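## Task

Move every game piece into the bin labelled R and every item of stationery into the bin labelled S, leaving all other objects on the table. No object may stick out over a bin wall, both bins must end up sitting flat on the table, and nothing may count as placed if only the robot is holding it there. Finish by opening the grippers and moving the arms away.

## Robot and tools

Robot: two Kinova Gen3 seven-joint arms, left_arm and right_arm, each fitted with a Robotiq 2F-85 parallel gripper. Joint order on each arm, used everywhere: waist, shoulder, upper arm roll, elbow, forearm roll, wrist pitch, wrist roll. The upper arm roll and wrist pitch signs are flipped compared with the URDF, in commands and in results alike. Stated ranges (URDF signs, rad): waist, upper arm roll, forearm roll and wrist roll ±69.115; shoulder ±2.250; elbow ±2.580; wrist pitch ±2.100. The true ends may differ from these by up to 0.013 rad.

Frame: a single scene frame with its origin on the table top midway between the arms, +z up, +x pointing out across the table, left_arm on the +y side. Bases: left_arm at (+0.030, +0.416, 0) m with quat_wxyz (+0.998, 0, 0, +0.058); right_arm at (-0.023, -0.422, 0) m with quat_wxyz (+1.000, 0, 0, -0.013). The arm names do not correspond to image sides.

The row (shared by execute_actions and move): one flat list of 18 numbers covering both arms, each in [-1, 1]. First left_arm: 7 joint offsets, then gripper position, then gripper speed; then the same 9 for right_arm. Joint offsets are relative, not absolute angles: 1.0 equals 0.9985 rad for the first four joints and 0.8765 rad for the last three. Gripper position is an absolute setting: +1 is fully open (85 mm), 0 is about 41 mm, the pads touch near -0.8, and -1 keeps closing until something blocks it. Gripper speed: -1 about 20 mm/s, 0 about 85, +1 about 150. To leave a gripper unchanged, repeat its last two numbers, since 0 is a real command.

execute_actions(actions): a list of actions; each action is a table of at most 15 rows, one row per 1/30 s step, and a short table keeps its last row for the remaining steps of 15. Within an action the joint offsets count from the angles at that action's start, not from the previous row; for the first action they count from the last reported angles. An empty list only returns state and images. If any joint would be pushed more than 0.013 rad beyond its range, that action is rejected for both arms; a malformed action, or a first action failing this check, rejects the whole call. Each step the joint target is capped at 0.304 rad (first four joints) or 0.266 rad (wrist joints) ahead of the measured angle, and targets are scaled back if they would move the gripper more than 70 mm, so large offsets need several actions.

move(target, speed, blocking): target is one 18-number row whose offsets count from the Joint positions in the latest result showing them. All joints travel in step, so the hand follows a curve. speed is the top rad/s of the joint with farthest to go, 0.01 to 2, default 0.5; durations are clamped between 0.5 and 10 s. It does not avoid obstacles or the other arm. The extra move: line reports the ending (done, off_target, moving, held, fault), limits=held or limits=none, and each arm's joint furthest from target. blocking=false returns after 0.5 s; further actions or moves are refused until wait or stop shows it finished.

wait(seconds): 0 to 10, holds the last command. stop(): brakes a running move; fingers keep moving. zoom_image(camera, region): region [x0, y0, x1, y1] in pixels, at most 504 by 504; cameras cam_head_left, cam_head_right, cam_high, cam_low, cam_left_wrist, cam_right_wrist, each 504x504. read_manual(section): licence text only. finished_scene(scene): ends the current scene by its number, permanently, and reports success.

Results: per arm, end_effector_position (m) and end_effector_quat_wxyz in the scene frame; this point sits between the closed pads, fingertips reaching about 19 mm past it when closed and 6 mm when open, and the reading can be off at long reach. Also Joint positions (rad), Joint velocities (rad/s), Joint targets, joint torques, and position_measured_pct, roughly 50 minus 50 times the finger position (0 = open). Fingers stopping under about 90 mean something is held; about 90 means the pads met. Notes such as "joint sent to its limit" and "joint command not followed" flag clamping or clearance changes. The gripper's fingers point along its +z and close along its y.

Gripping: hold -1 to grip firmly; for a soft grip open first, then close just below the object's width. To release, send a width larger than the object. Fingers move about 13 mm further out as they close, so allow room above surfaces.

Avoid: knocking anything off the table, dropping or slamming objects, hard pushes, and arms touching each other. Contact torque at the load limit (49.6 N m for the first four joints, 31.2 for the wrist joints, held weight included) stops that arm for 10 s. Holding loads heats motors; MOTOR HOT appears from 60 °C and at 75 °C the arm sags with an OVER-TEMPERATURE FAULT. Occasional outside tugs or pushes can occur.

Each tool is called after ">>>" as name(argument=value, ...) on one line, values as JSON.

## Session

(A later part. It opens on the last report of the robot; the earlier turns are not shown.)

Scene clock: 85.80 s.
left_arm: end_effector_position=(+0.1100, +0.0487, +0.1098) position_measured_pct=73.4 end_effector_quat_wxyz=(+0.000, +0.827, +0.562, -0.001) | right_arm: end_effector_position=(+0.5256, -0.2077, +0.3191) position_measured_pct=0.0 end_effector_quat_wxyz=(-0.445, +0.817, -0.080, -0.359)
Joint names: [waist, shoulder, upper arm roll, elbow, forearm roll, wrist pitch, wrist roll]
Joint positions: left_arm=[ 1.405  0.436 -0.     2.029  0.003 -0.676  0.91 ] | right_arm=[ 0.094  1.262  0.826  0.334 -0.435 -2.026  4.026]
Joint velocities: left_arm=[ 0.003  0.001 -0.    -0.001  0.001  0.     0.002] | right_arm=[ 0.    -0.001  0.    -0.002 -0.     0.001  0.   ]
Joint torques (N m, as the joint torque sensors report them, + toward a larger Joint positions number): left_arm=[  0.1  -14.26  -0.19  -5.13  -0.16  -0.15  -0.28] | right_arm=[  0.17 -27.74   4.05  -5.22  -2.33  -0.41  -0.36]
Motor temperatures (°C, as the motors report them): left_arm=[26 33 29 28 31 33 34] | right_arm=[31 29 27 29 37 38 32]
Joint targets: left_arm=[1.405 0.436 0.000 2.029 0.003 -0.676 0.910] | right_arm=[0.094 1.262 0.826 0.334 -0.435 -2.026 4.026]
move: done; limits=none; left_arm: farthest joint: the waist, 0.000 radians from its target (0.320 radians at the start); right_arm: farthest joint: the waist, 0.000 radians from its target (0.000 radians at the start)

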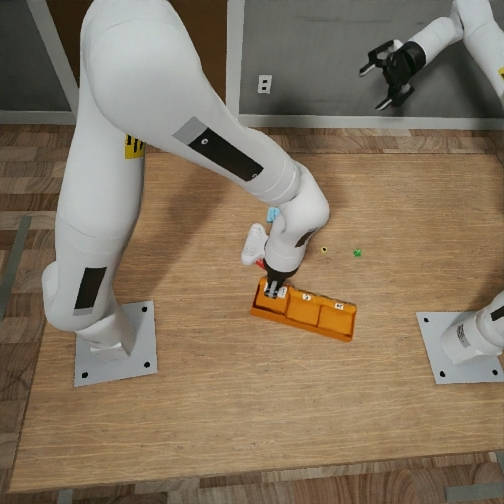

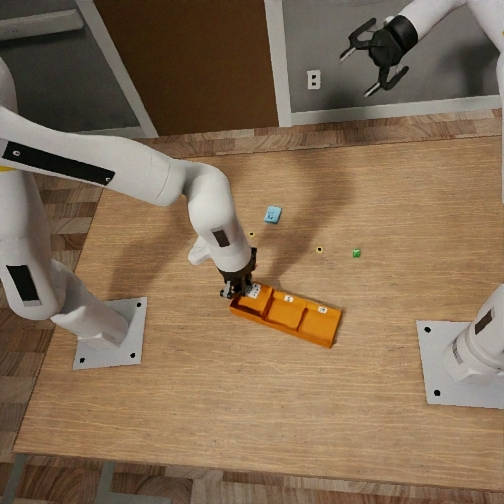

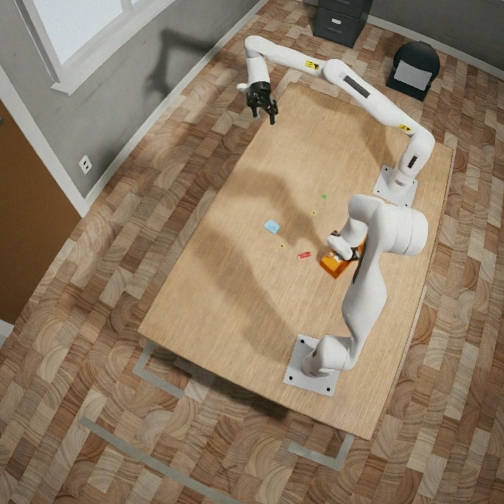

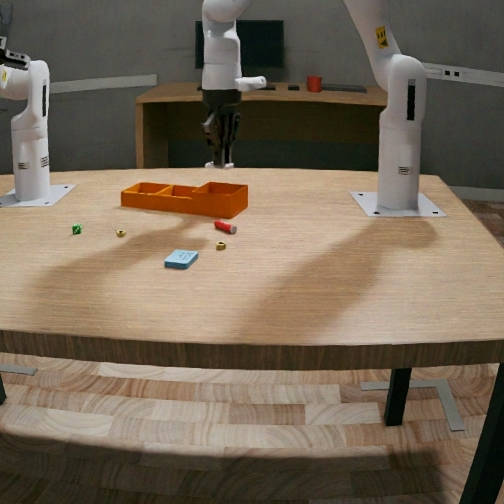

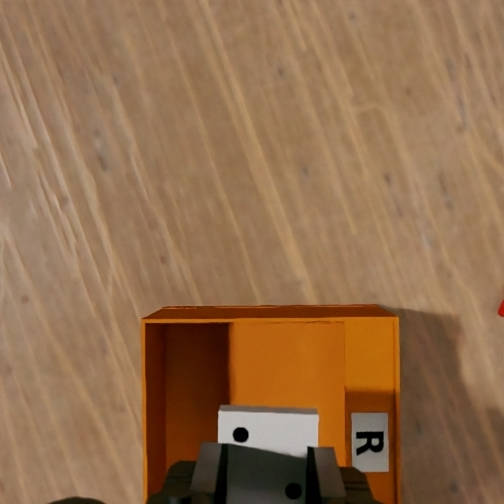

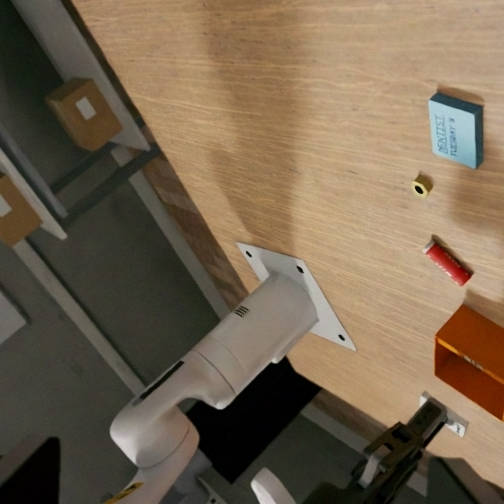

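>>> move(target=[-0.012,0.135,0,0.092,0,0.258,-0.012,-1,0.5, 0,0,0,0,0,0,0,1,0], speed=0.3)

Scene clock: 96.47 s.
left_arm: end_effector_position=(+0.1115, +0.0599, +0.0446) position_measured_pct=73.4 end_effector_quat_wxyz=(+0.000, +0.827, +0.563, -0.001) | right_arm: end_effector_position=(+0.5256, -0.2077, +0.3191) position_measured_pct=0.0 end_effector_quat_wxyz=(-0.445, +0.817, -0.080, -0.359)
Joint names: [waist, shoulder, upper arm roll, elbow, forearm roll, wrist pitch, wrist roll]
Joint positions: left_arm=[ 1.393  0.571 -0.     2.121  0.003 -0.45   0.9  ] | right_arm=[ 0.094  1.262  0.826  0.334 -0.435 -2.026  4.026]
Joint velocities: left_arm=[ 0.001  0.003  0.     0.    -0.001  0.     0.   ] | right_arm=[-0.     0.    -0.     0.001  0.001  0.001  0.   ]
Joint torques (N m, as the joint torque sensors report them, + toward a larger Joint positions number): left_arm=[  0.16 -14.69  -0.25  -3.41  -0.16  -0.24  -0.25] | right_arm=[  0.21 -27.59   4.18  -5.14  -2.34  -0.48  -0.33]
Motor temperatures (°C, as the motors report them): left_arm=[26 33 29 28 31 33 34] | right_arm=[31 29 27 29 37 38 32]
Joint targets: left_arm=[1.393 0.571 -0.000 2.121 0.003 -0.450 0.900] | right_arm=[0.094 1.262 0.826 0.334 -0.435 -2.026 4.026]
move: done; limits=none; left_arm: farthest joint: the waist, 0.000 radians from its target (0.012 radians at the start); right_arm: farthest joint: the waist, 0.000 radians from its target (0.000 radians at the start)

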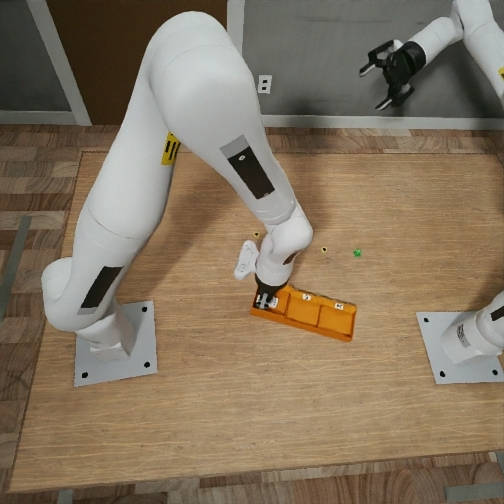

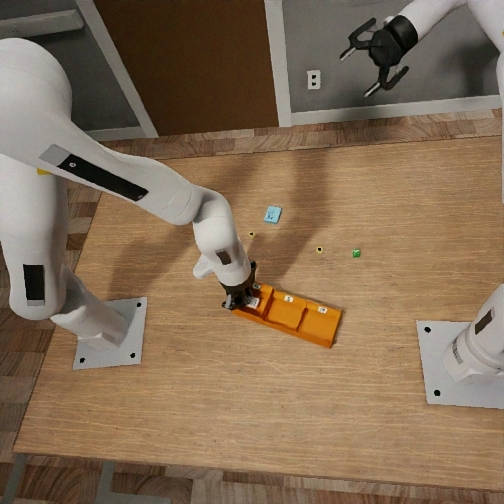

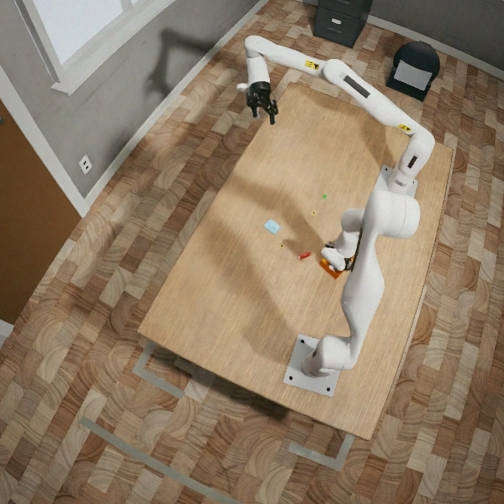

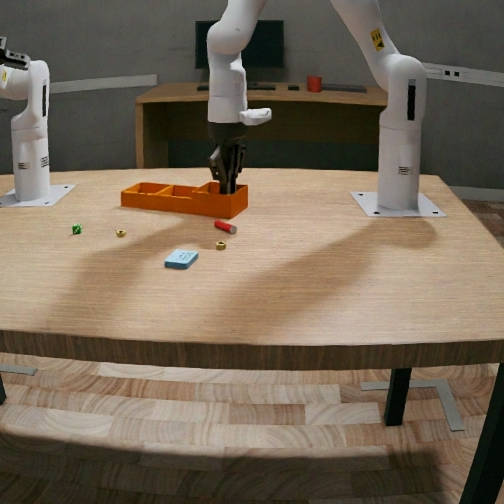

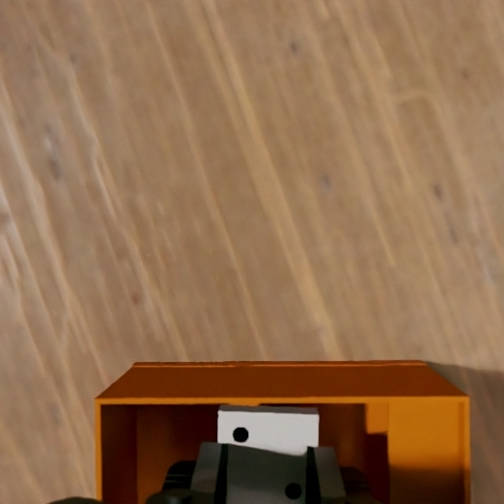

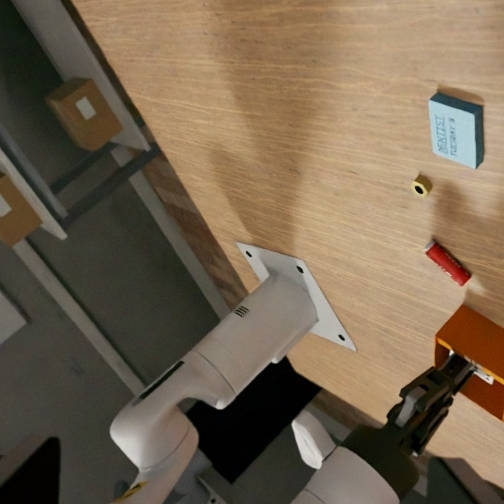

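>>> execute_actions(actions=[[[0,0,0,0,0,0,0,-0.33,0.3, 0,0,0,0,0,0,0,1,0]]])

>>> move(target=[0,-0.135,0,-0.092,0,-0.258,0,-0.33,0.3, 0,0,0,0,0,0,0,1,0], speed=0.5)

>>> move(target=[-0.492,0.2,0,-0.57,0,-0.367,1,1,0.5, 0,0,0,0,0,0,0,1,0], speed=1)

Scene clock: 103.97 s.
left_arm: end_effector_position=(+0.1115, +0.0599, +0.0446) position_measured_pct=66.7 end_effector_quat_wxyz=(+0.000, +0.827, +0.563, -0.001) | right_arm: end_effector_position=(+0.5256, -0.2077, +0.3191) position_measured_pct=0.0 end_effector_quat_wxyz=(-0.445, +0.817, -0.080, -0.359)
Joint names: [waist, shoulder, upper arm roll, elbow, forearm roll, wrist pitch, wrist roll]
Joint positions: left_arm=[ 1.393  0.571 -0.     2.121  0.003 -0.45   0.9  ] | right_arm=[ 0.094  1.262  0.826  0.334 -0.435 -2.026  4.026]
Joint velocities: left_arm=[-0.001  0.001  0.001 -0.     0.001  0.     0.001] | right_arm=[ 0.001 -0.001 -0.     0.    -0.002  0.001 -0.   ]
Joint torques (N m, as the joint torque sensors report them, + toward a larger Joint positions number): left_arm=[  0.12 -14.89  -0.18  -3.37  -0.19  -0.21  -0.28] | right_arm=[  0.02 -27.63   4.1   -5.01  -2.42  -0.48  -0.41]
Motor temperatures (°C, as the motors report them): left_arm=[26 33 29 28 31 33 34] | right_arm=[31 29 27 29 37 38 32]
Joint targets: left_arm=[1.393 0.571 -0.000 2.121 0.003 -0.450 0.900] | right_arm=[0.094 1.262 0.826 0.334 -0.435 -2.026 4.026]

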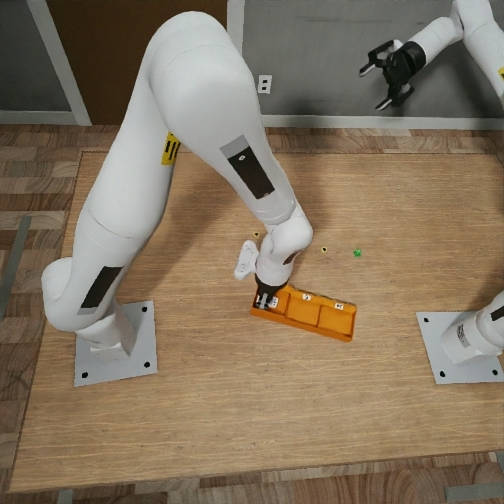

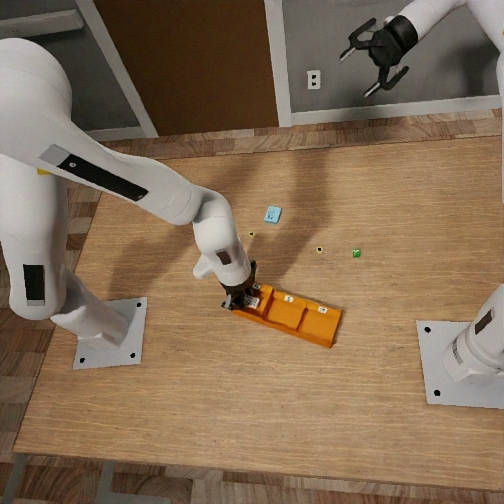

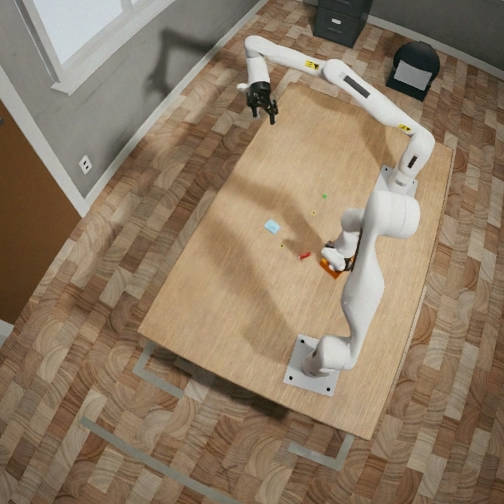

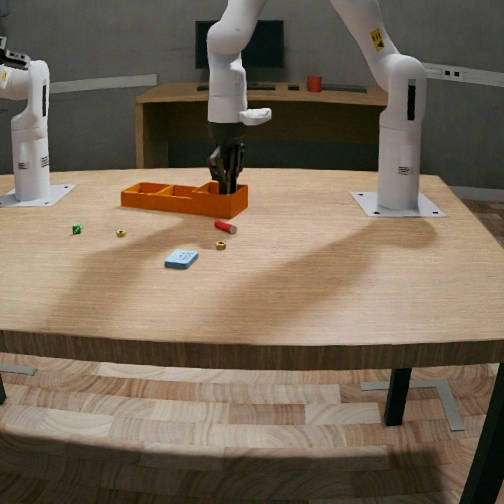

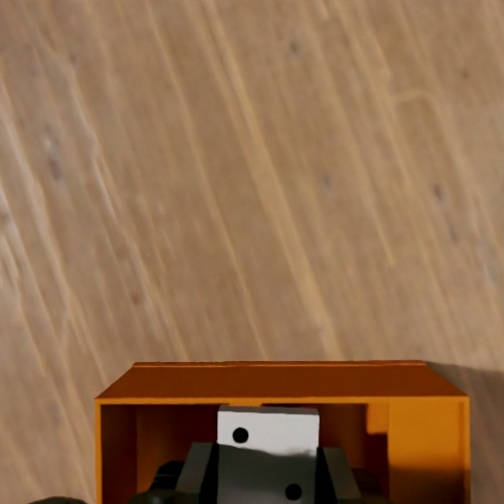

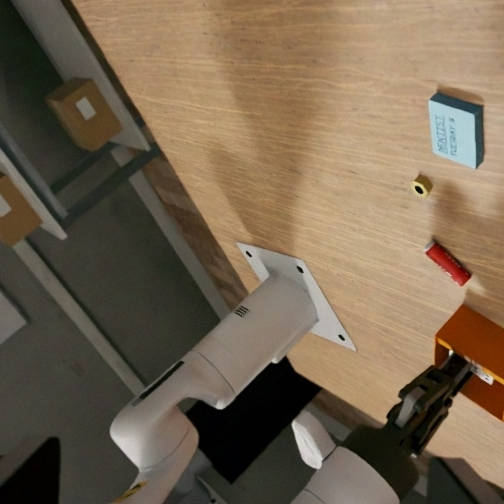

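Scene clock: 104.93 s.
left_arm: end_effector_position=(+0.1144, +0.0497, +0.1098) position_measured_pct=66.3 end_effector_quat_wxyz=(+0.000, +0.827, +0.563, -0.001) | right_arm: end_effector_position=(+0.5256, -0.2077, +0.3191) position_measured_pct=0.0 end_effector_quat_wxyz=(-0.445, +0.817, -0.080, -0.359)
Joint names: [waist, shoulder, upper arm roll, elbow, forearm roll, wrist pitch, wrist roll]
Joint positions: left_arm=[ 1.393  0.436 -0.     2.029  0.003 -0.676  0.9  ] | right_arm=[ 0.094  1.262  0.826  0.334 -0.435 -2.026  4.026]
Joint velocities: left_arm=[-0.001 -0.004 -0.    -0.    -0.    -0.     0.002] | right_arm=[-0.001 -0.001  0.     0.    -0.    -0.002  0.   ]
Joint torques (N m, as the joint torque sensors report them, + toward a larger Joint positions number): left_arm=[  0.1  -14.06  -0.3   -4.99  -0.16  -0.24  -0.27] | right_arm=[  0.12 -27.71   3.98  -5.31  -2.31  -0.46  -0.31]
Motor temperatures (°C, as the motors report them): left_arm=[26 33 29 28 31 33 34] | right_arm=[31 29 27 29 37 38 32]
Joint targets: left_arm=[1.393 0.436 -0.000 2.029 0.003 -0.676 0.900] | right_arm=[0.094 1.262 0.826 0.334 -0.435 -2.026 4.026]
move: done; limits=none; left_arm: farthest joint: the waist, 0.000 radians from its target (0.000 radians at the start); right_arm: farthest joint: the waist, 0.000 radians from its target (0.000 radians at the start)

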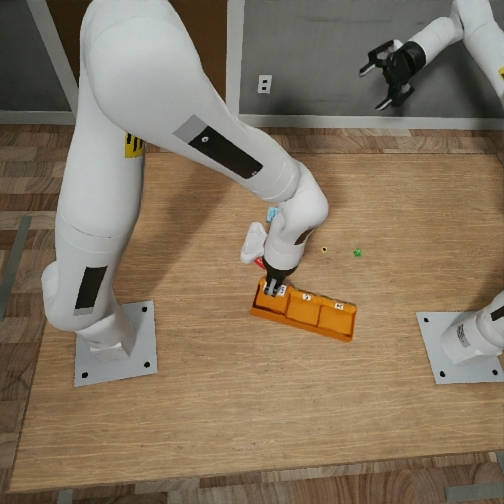

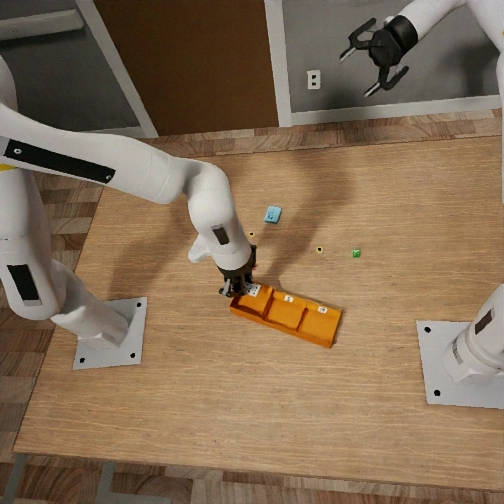

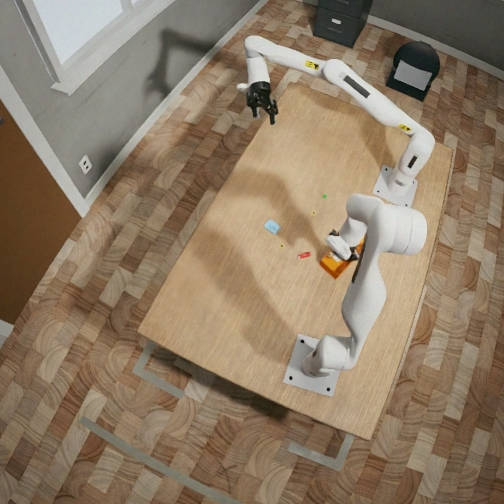

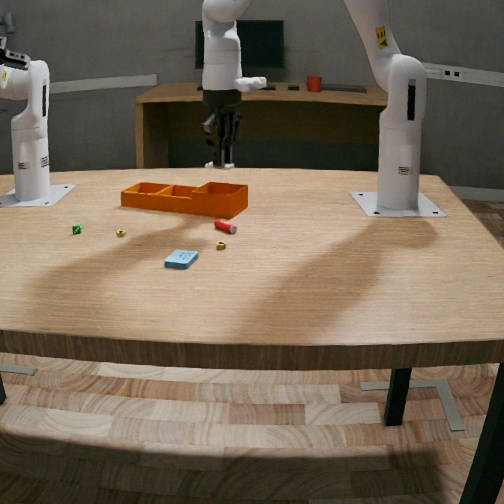

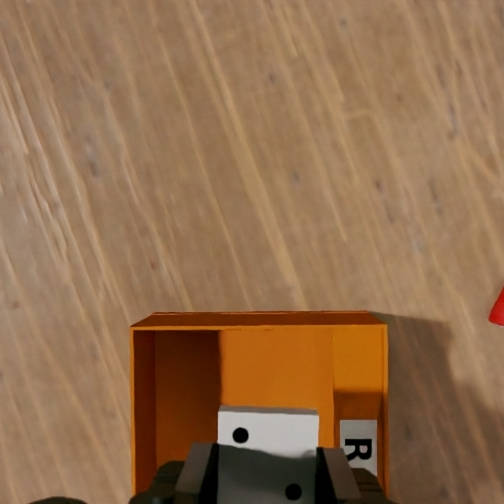

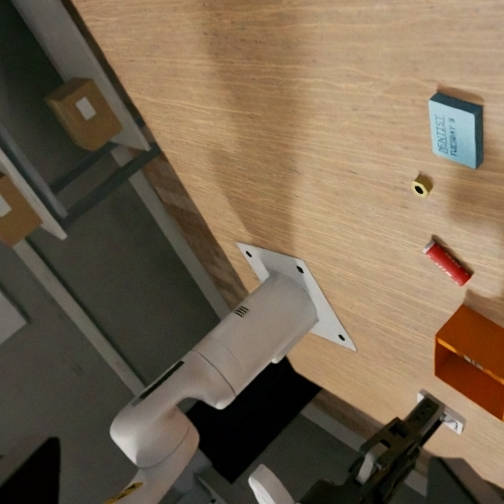

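Scene clock: 106.47 s.
left_arm: end_effector_position=(+0.3916, +0.0177, +0.1550) position_measured_pct=0.0 end_effector_quat_wxyz=(+0.021, +0.286, +0.958, -0.013) | right_arm: end_effector_position=(+0.5256, -0.2077, +0.3191) position_measured_pct=0.0 end_effector_quat_wxyz=(-0.445, +0.817, -0.080, -0.359)
Joint names: [waist, shoulder, upper arm roll, elbow, forearm roll, wrist pitch, wrist roll]
Joint positions: left_arm=[ 0.902  0.636  0.     1.46   0.003 -0.997  1.776] | right_arm=[ 0.094  1.262  0.826  0.334 -0.435 -2.026  4.026]
Joint velocities: left_arm=[-0.002  0.003  0.    -0.     0.    -0.     0.002] | right_arm=[-0.001 -0.     0.    -0.     0.    -0.001 -0.   ]
Joint torques (N m, as the joint torque sensors report them, + toward a larger Joint positions number): left_arm=[  0.37 -20.46  -0.37  -7.37  -0.17  -0.1   -0.19] | right_arm=[  0.19 -27.65   4.09  -5.15  -2.41  -0.43  -0.34]
Motor temperatures (°C, as the motors report them): left_arm=[26 33 29 28 31 33 34] | right_arm=[31 29 27 29 37 38 32]
Joint targets: left_arm=[0.902 0.636 -0.000 1.460 0.003 -0.997 1.776] | right_arm=[0.094 1.262 0.826 0.334 -0.435 -2.026 4.026]
move: done; limits=none; left_arm: farthest joint: the waist, 0.001 radians from its target (0.492 radians at the start); right_arm: farthest joint: the waist, 0.000 radians from its target (0.000 radians at the start)

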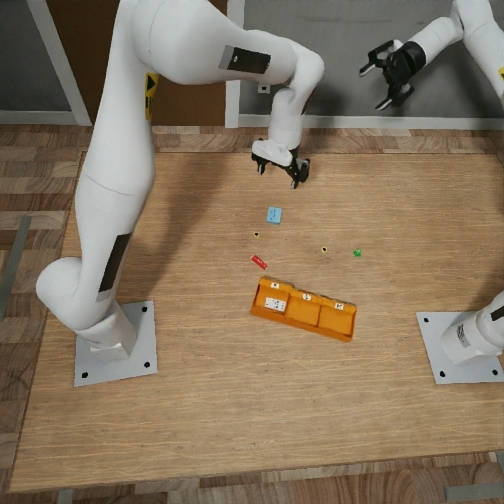

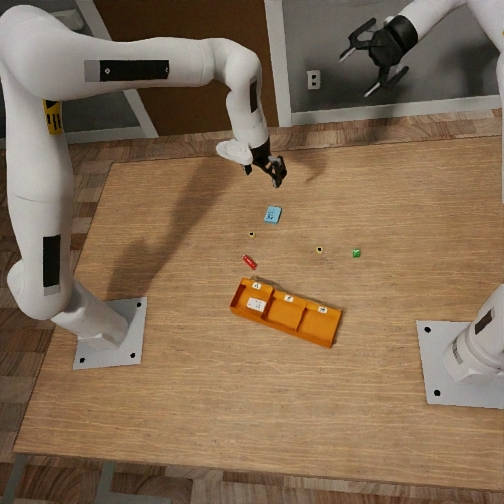

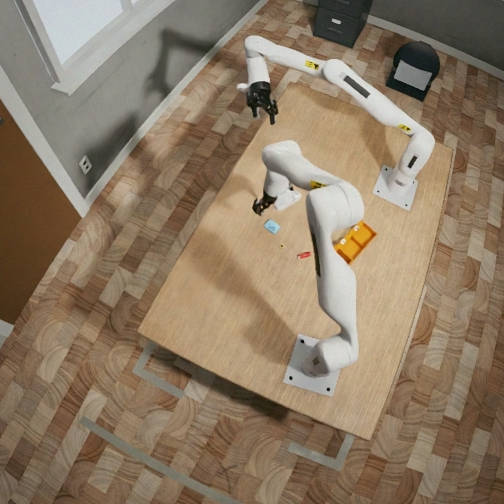

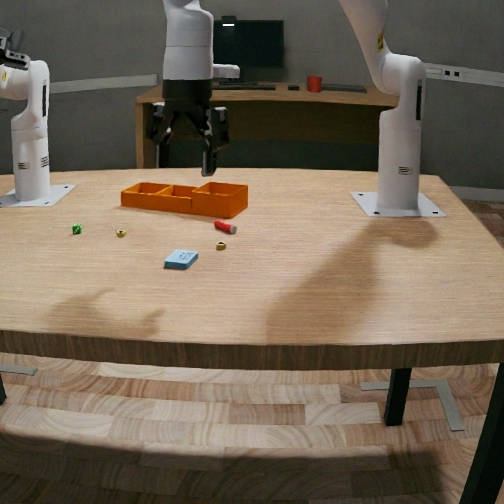

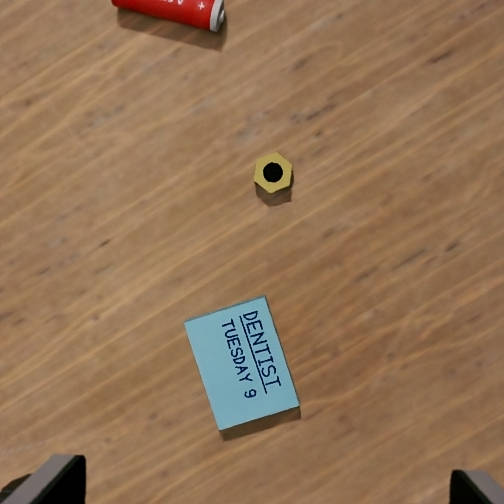

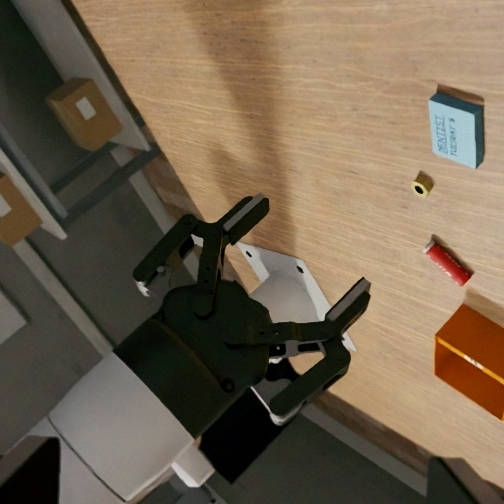

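>>> move(target=[0,0.118,0,0.049,0,0.135,0.335,1,0.5, 0,0,0,0,0,0,0,1,0], speed=0.6)

Scene clock: 117.20 s.
left_arm: end_effector_position=(+0.3868, +0.0226, +0.0801) position_measured_pct=0.0 end_effector_quat_wxyz=(-0.000, +0.142, +0.990, -0.001) | right_arm: end_effector_position=(+0.5256, -0.2077, +0.3191) position_measured_pct=0.0 end_effector_quat_wxyz=(-0.445, +0.817, -0.080, -0.359)
Joint names: [waist, shoulder, upper arm roll, elbow, forearm roll, wrist pitch, wrist roll]
Joint positions: left_arm=[ 0.902  0.753  0.     1.509  0.003 -0.879  2.07 ] | right_arm=[ 0.094  1.262  0.826  0.334 -0.435 -2.026  4.026]
Joint velocities: left_arm=[ 0.     0.004 -0.001 -0.    -0.    -0.     0.002] | right_arm=[-0.001 -0.     0.     0.001  0.    -0.001 -0.   ]
Joint torques (N m, as the joint torque sensors report them, + toward a larger Joint positions number): left_arm=[  0.04 -21.02  -0.3   -6.26  -0.19  -0.26  -0.39] | right_arm=[  0.06 -27.71   4.13  -5.16  -2.42  -0.36  -0.34]
Motor temperatures (°C, as the motors report them): left_arm=[26 33 29 28 31 33 34] | right_arm=[31 29 27 29 37 38 32]
Joint targets: left_arm=[0.902 0.754 0.000 1.509 0.003 -0.879 2.070] | right_arm=[0.094 1.262 0.826 0.334 -0.435 -2.026 4.026]
move: done; limits=none; left_arm: farthest joint: the shoulder, 0.001 radians from its target (0.118 radians at the start); right_arm: farthest joint: the waist, 0.000 radians from its target (0.000 radians at the start)

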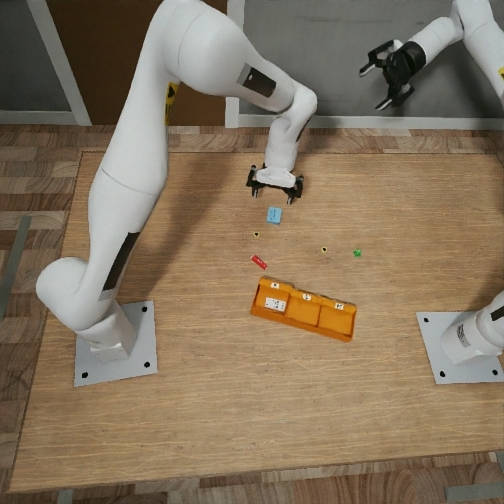

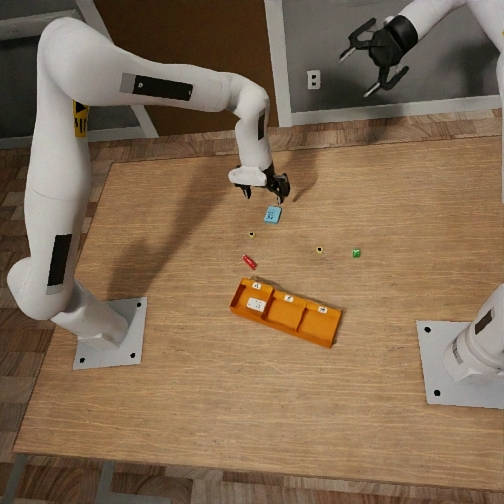

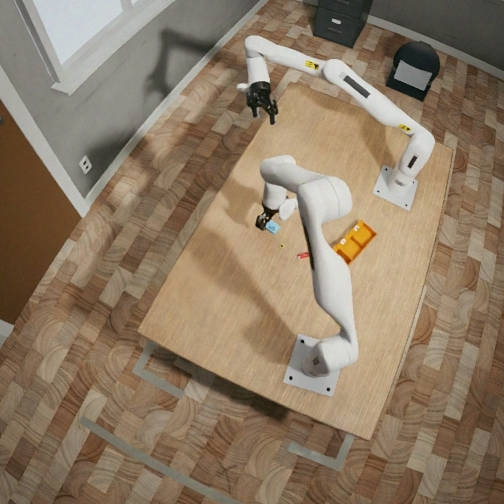

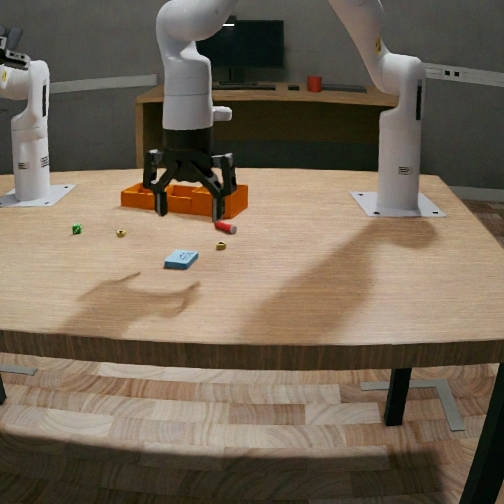

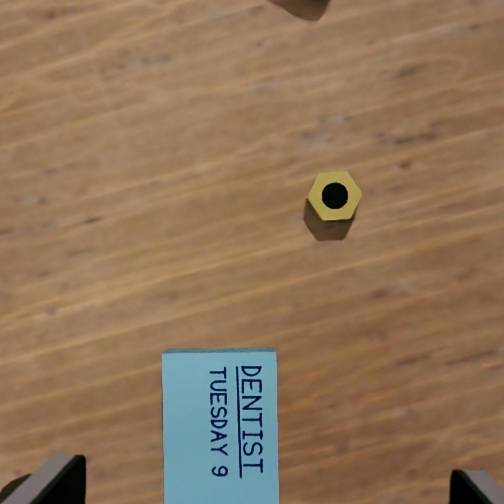

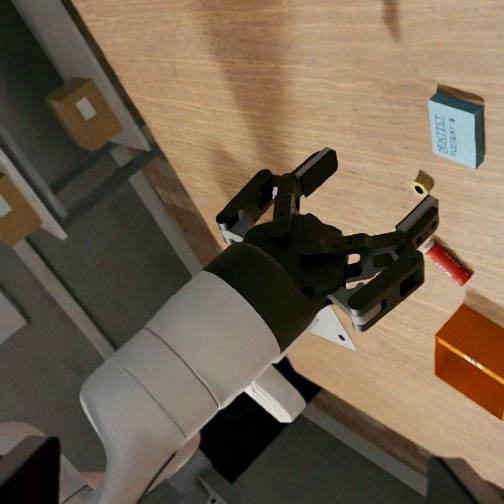

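>>> move(target=[0.027,0.117,0,-0.001,0,0.131,0.031,0.4,0.5, 0,0,0,0,0,0,0,1,0], speed=0.3)

Scene clock: 128.70 s.
left_arm: end_effector_position=(+0.3821, +0.0068, +0.0179) position_measured_pct=29.8 end_effector_quat_wxyz=(-0.001, +0.142, +0.990, -0.001) | right_arm: end_effector_position=(+0.5256, -0.2077, +0.3191) position_measured_pct=0.0 end_effector_quat_wxyz=(-0.445, +0.817, -0.080, -0.359)
Joint names: [waist, shoulder, upper arm roll, elbow, forearm roll, wrist pitch, wrist roll]
Joint positions: left_arm=[ 0.929  0.87   0.     1.508  0.003 -0.764  2.097] | right_arm=[ 0.094  1.262  0.826  0.334 -0.435 -2.026  4.026]
Joint velocities: left_arm=[ 0.     0.003  0.001 -0.    -0.     0.     0.002] | right_arm=[ 0.     0.    -0.     0.     0.001 -0.001  0.   ]
Joint torques (N m, as the joint torque sensors report them, + toward a larger Joint positions number): left_arm=[  0.09 -21.94  -0.49  -5.65  -0.14  -0.28  -0.25] | right_arm=[  0.21 -27.63   4.02  -5.15  -2.4   -0.52  -0.35]
Motor temperatures (°C, as the motors report them): left_arm=[26 33 29 28 31 33 34] | right_arm=[31 29 27 29 37 38 32]
Joint targets: left_arm=[0.929 0.870 0.000 1.508 0.003 -0.764 2.097] | right_arm=[0.094 1.262 0.826 0.334 -0.435 -2.026 4.026]
move: done; limits=none; left_arm: farthest joint: the waist, 0.000 radians from its target (0.027 radians at the start); right_arm: farthest joint: the waist, 0.000 radians from its target (0.000 radians at the start)

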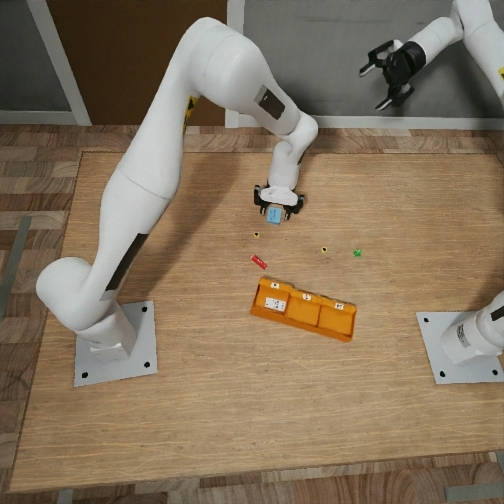

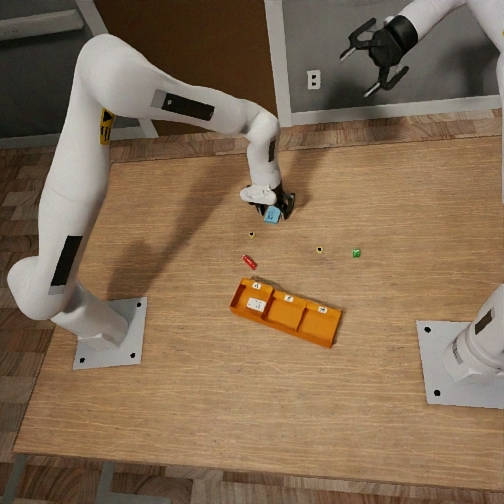

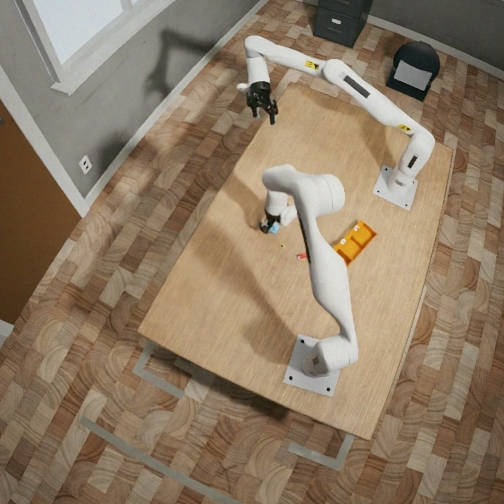

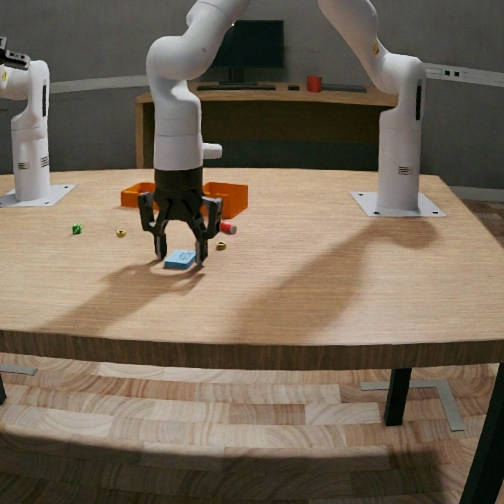

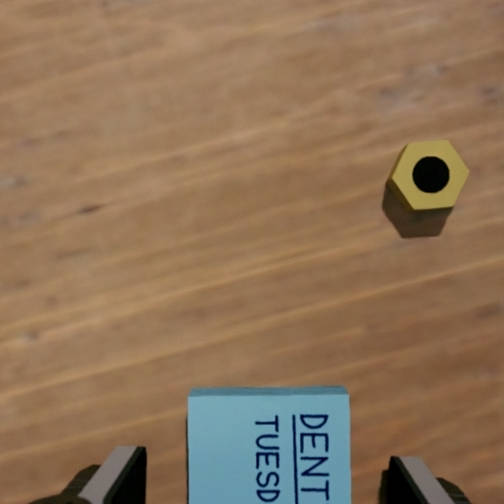

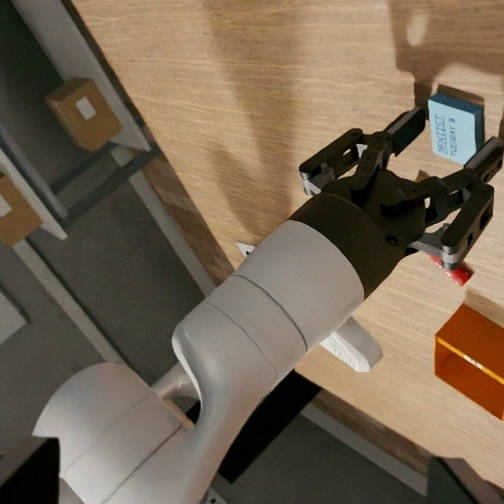

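>>> execute_actions(actions=[[[0,0,0,0,0,0,0,-1,0.5, 0,0,0,0,0,0,0,1,0]],[[0,0,0,0,0,0,0,-1,0.5, 0,0,0,0,0,0,0,1,0]]])

>>> move(target=[0,-0.17,0,0,0,-0.19,0,-1,0.5, 0,0,0,0,0,0,0,1,0], speed=0.4)

Scene clock: 134.40 s.
left_arm: end_effector_position=(+0.3827, +0.0065, +0.0192) position_measured_pct=57.9 end_effector_quat_wxyz=(+0.000, +0.142, +0.990, -0.001) | right_arm: end_effector_position=(+0.5256, -0.2077, +0.3191) position_measured_pct=0.0 end_effector_quat_wxyz=(-0.445, +0.817, -0.080, -0.359)
Joint names: [waist, shoulder, upper arm roll, elbow, forearm roll, wrist pitch, wrist roll]
Joint positions: left_arm=[ 0.929  0.868  0.     1.507  0.002 -0.765  2.097] | right_arm=[ 0.094  1.262  0.826  0.334 -0.435 -2.026  4.026]
Joint velocities: left_arm=[ 0.    -0.    -0.     0.    -0.001 -0.     0.001] | right_arm=[ 0.002 -0.001 -0.     0.001 -0.    -0.002  0.   ]
Joint torques (N m, as the joint torque sensors report them, + toward a larger Joint positions number): left_arm=[  0.19 -21.52  -0.44  -5.61  -0.14  -0.31  -0.28] | right_arm=[  0.2  -27.6    4.14  -5.32  -2.4   -0.38  -0.4 ]
Motor temperatures (°C, as the motors report them): left_arm=[26 33 29 28 31 33 34] | right_arm=[31 29 27 29 37 38 32]
Joint targets: left_arm=[0.929 0.868 0.000 1.507 0.002 -0.765 2.097] | right_arm=[0.094 1.262 0.826 0.334 -0.435 -2.026 4.026]

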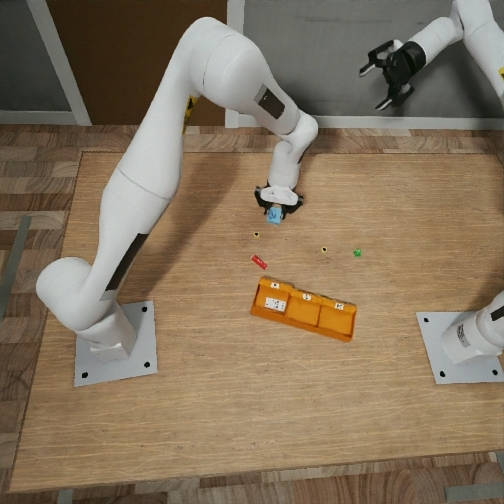

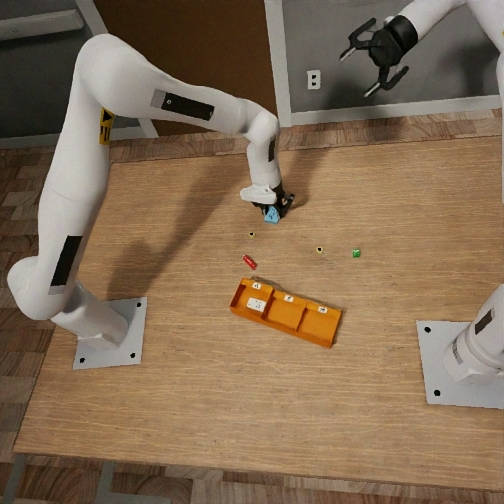

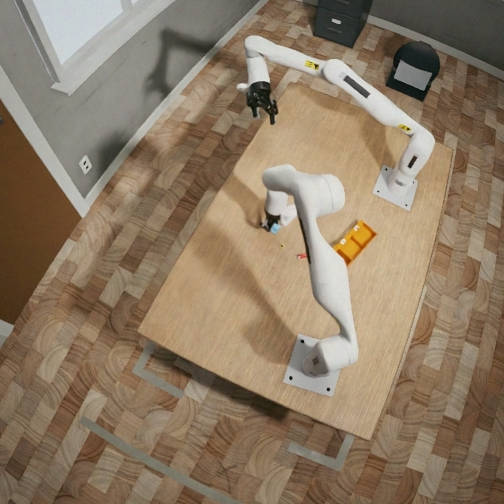

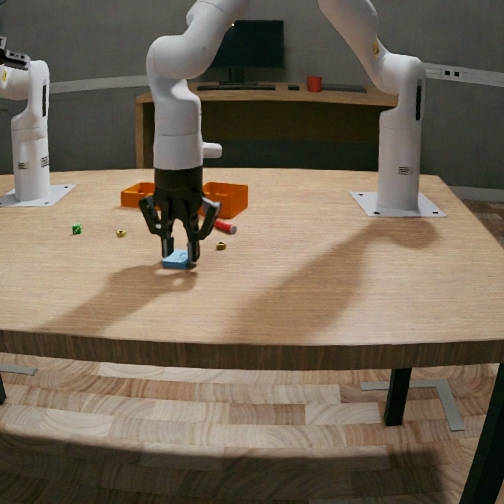

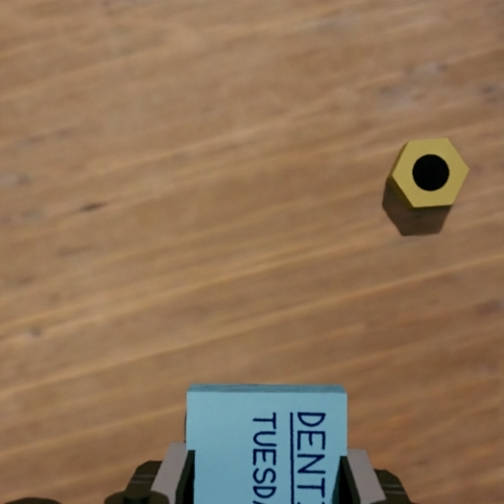

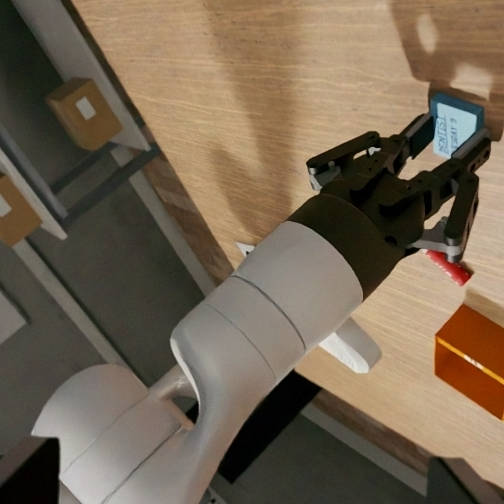

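Scene clock: 135.37 s.
left_arm: end_effector_position=(+0.3727, +0.0169, +0.1095) position_measured_pct=57.9 end_effector_quat_wxyz=(+0.001, +0.142, +0.990, -0.002) | right_arm: end_effector_position=(+0.5256, -0.2077, +0.3191) position_measured_pct=0.0 end_effector_quat_wxyz=(-0.445, +0.817, -0.080, -0.359)
Joint names: [waist, shoulder, upper arm roll, elbow, forearm roll, wrist pitch, wrist roll]
Joint positions: left_arm=[ 0.929  0.698  0.     1.507  0.002 -0.931  2.097] | right_arm=[ 0.094  1.262  0.826  0.334 -0.435 -2.026  4.026]
Joint velocities: left_arm=[-0.    -0.    -0.     0.001 -0.001  0.001  0.002] | right_arm=[-0.001  0.001  0.     0.    -0.    -0.001  0.   ]
Joint torques (N m, as the joint torque sensors report them, + toward a larger Joint positions number): left_arm=[  0.07 -20.42  -0.36  -6.73  -0.1   -0.26  -0.25] | right_arm=[  0.13 -27.8    4.01  -5.19  -2.39  -0.27  -0.35]
Motor temperatures (°C, as the motors report them): left_arm=[26 33 29 28 31 33 34] | right_arm=[31 29 27 29 37 38 32]
Joint targets: left_arm=[0.929 0.698 0.000 1.507 0.002 -0.931 2.097] | right_arm=[0.094 1.262 0.826 0.334 -0.435 -2.026 4.026]
move: done; limits=none; left_arm: farthest joint: the waist, 0.000 radians from its target (0.000 radians at the start); right_arm: farthest joint: the waist, 0.000 radians from its target (0.000 radians at the start)

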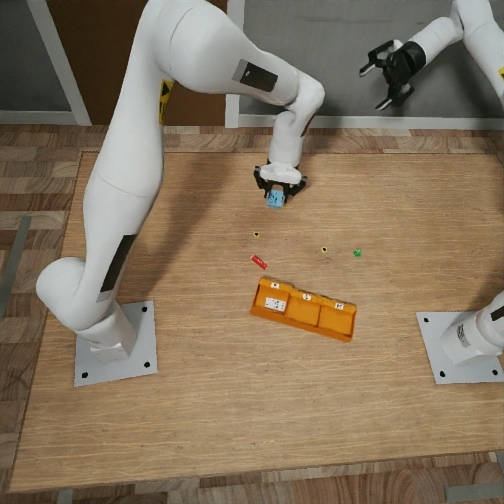

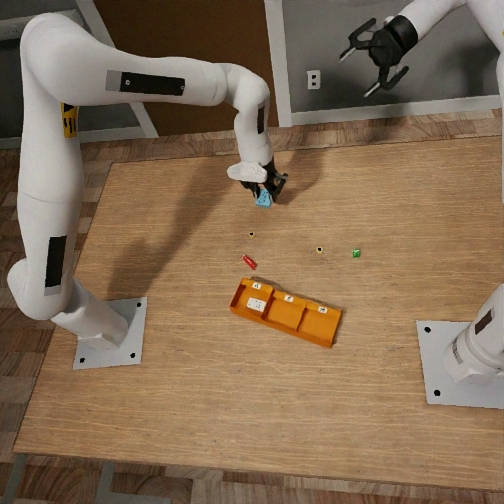

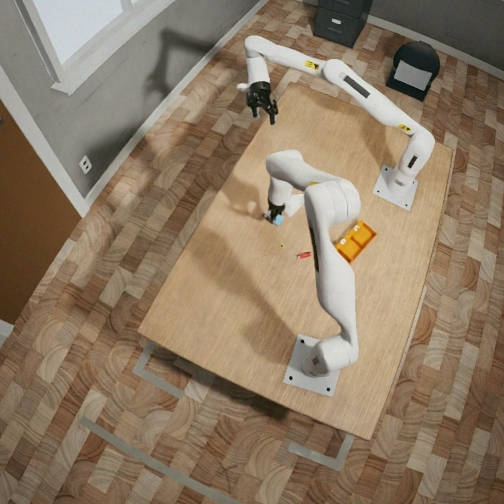

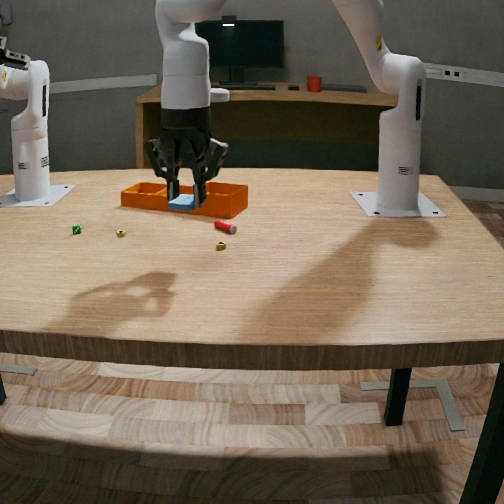

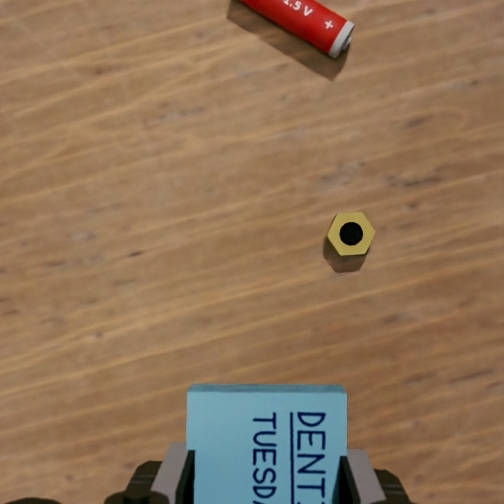

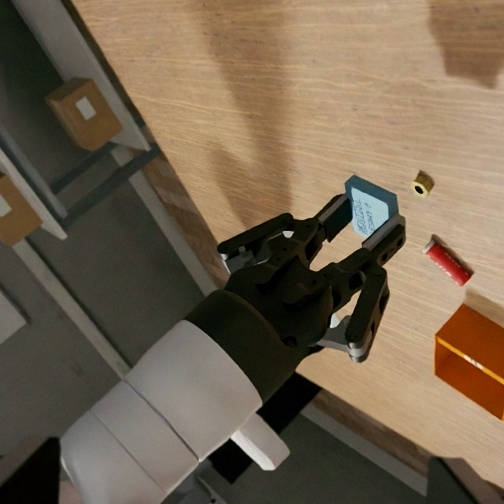

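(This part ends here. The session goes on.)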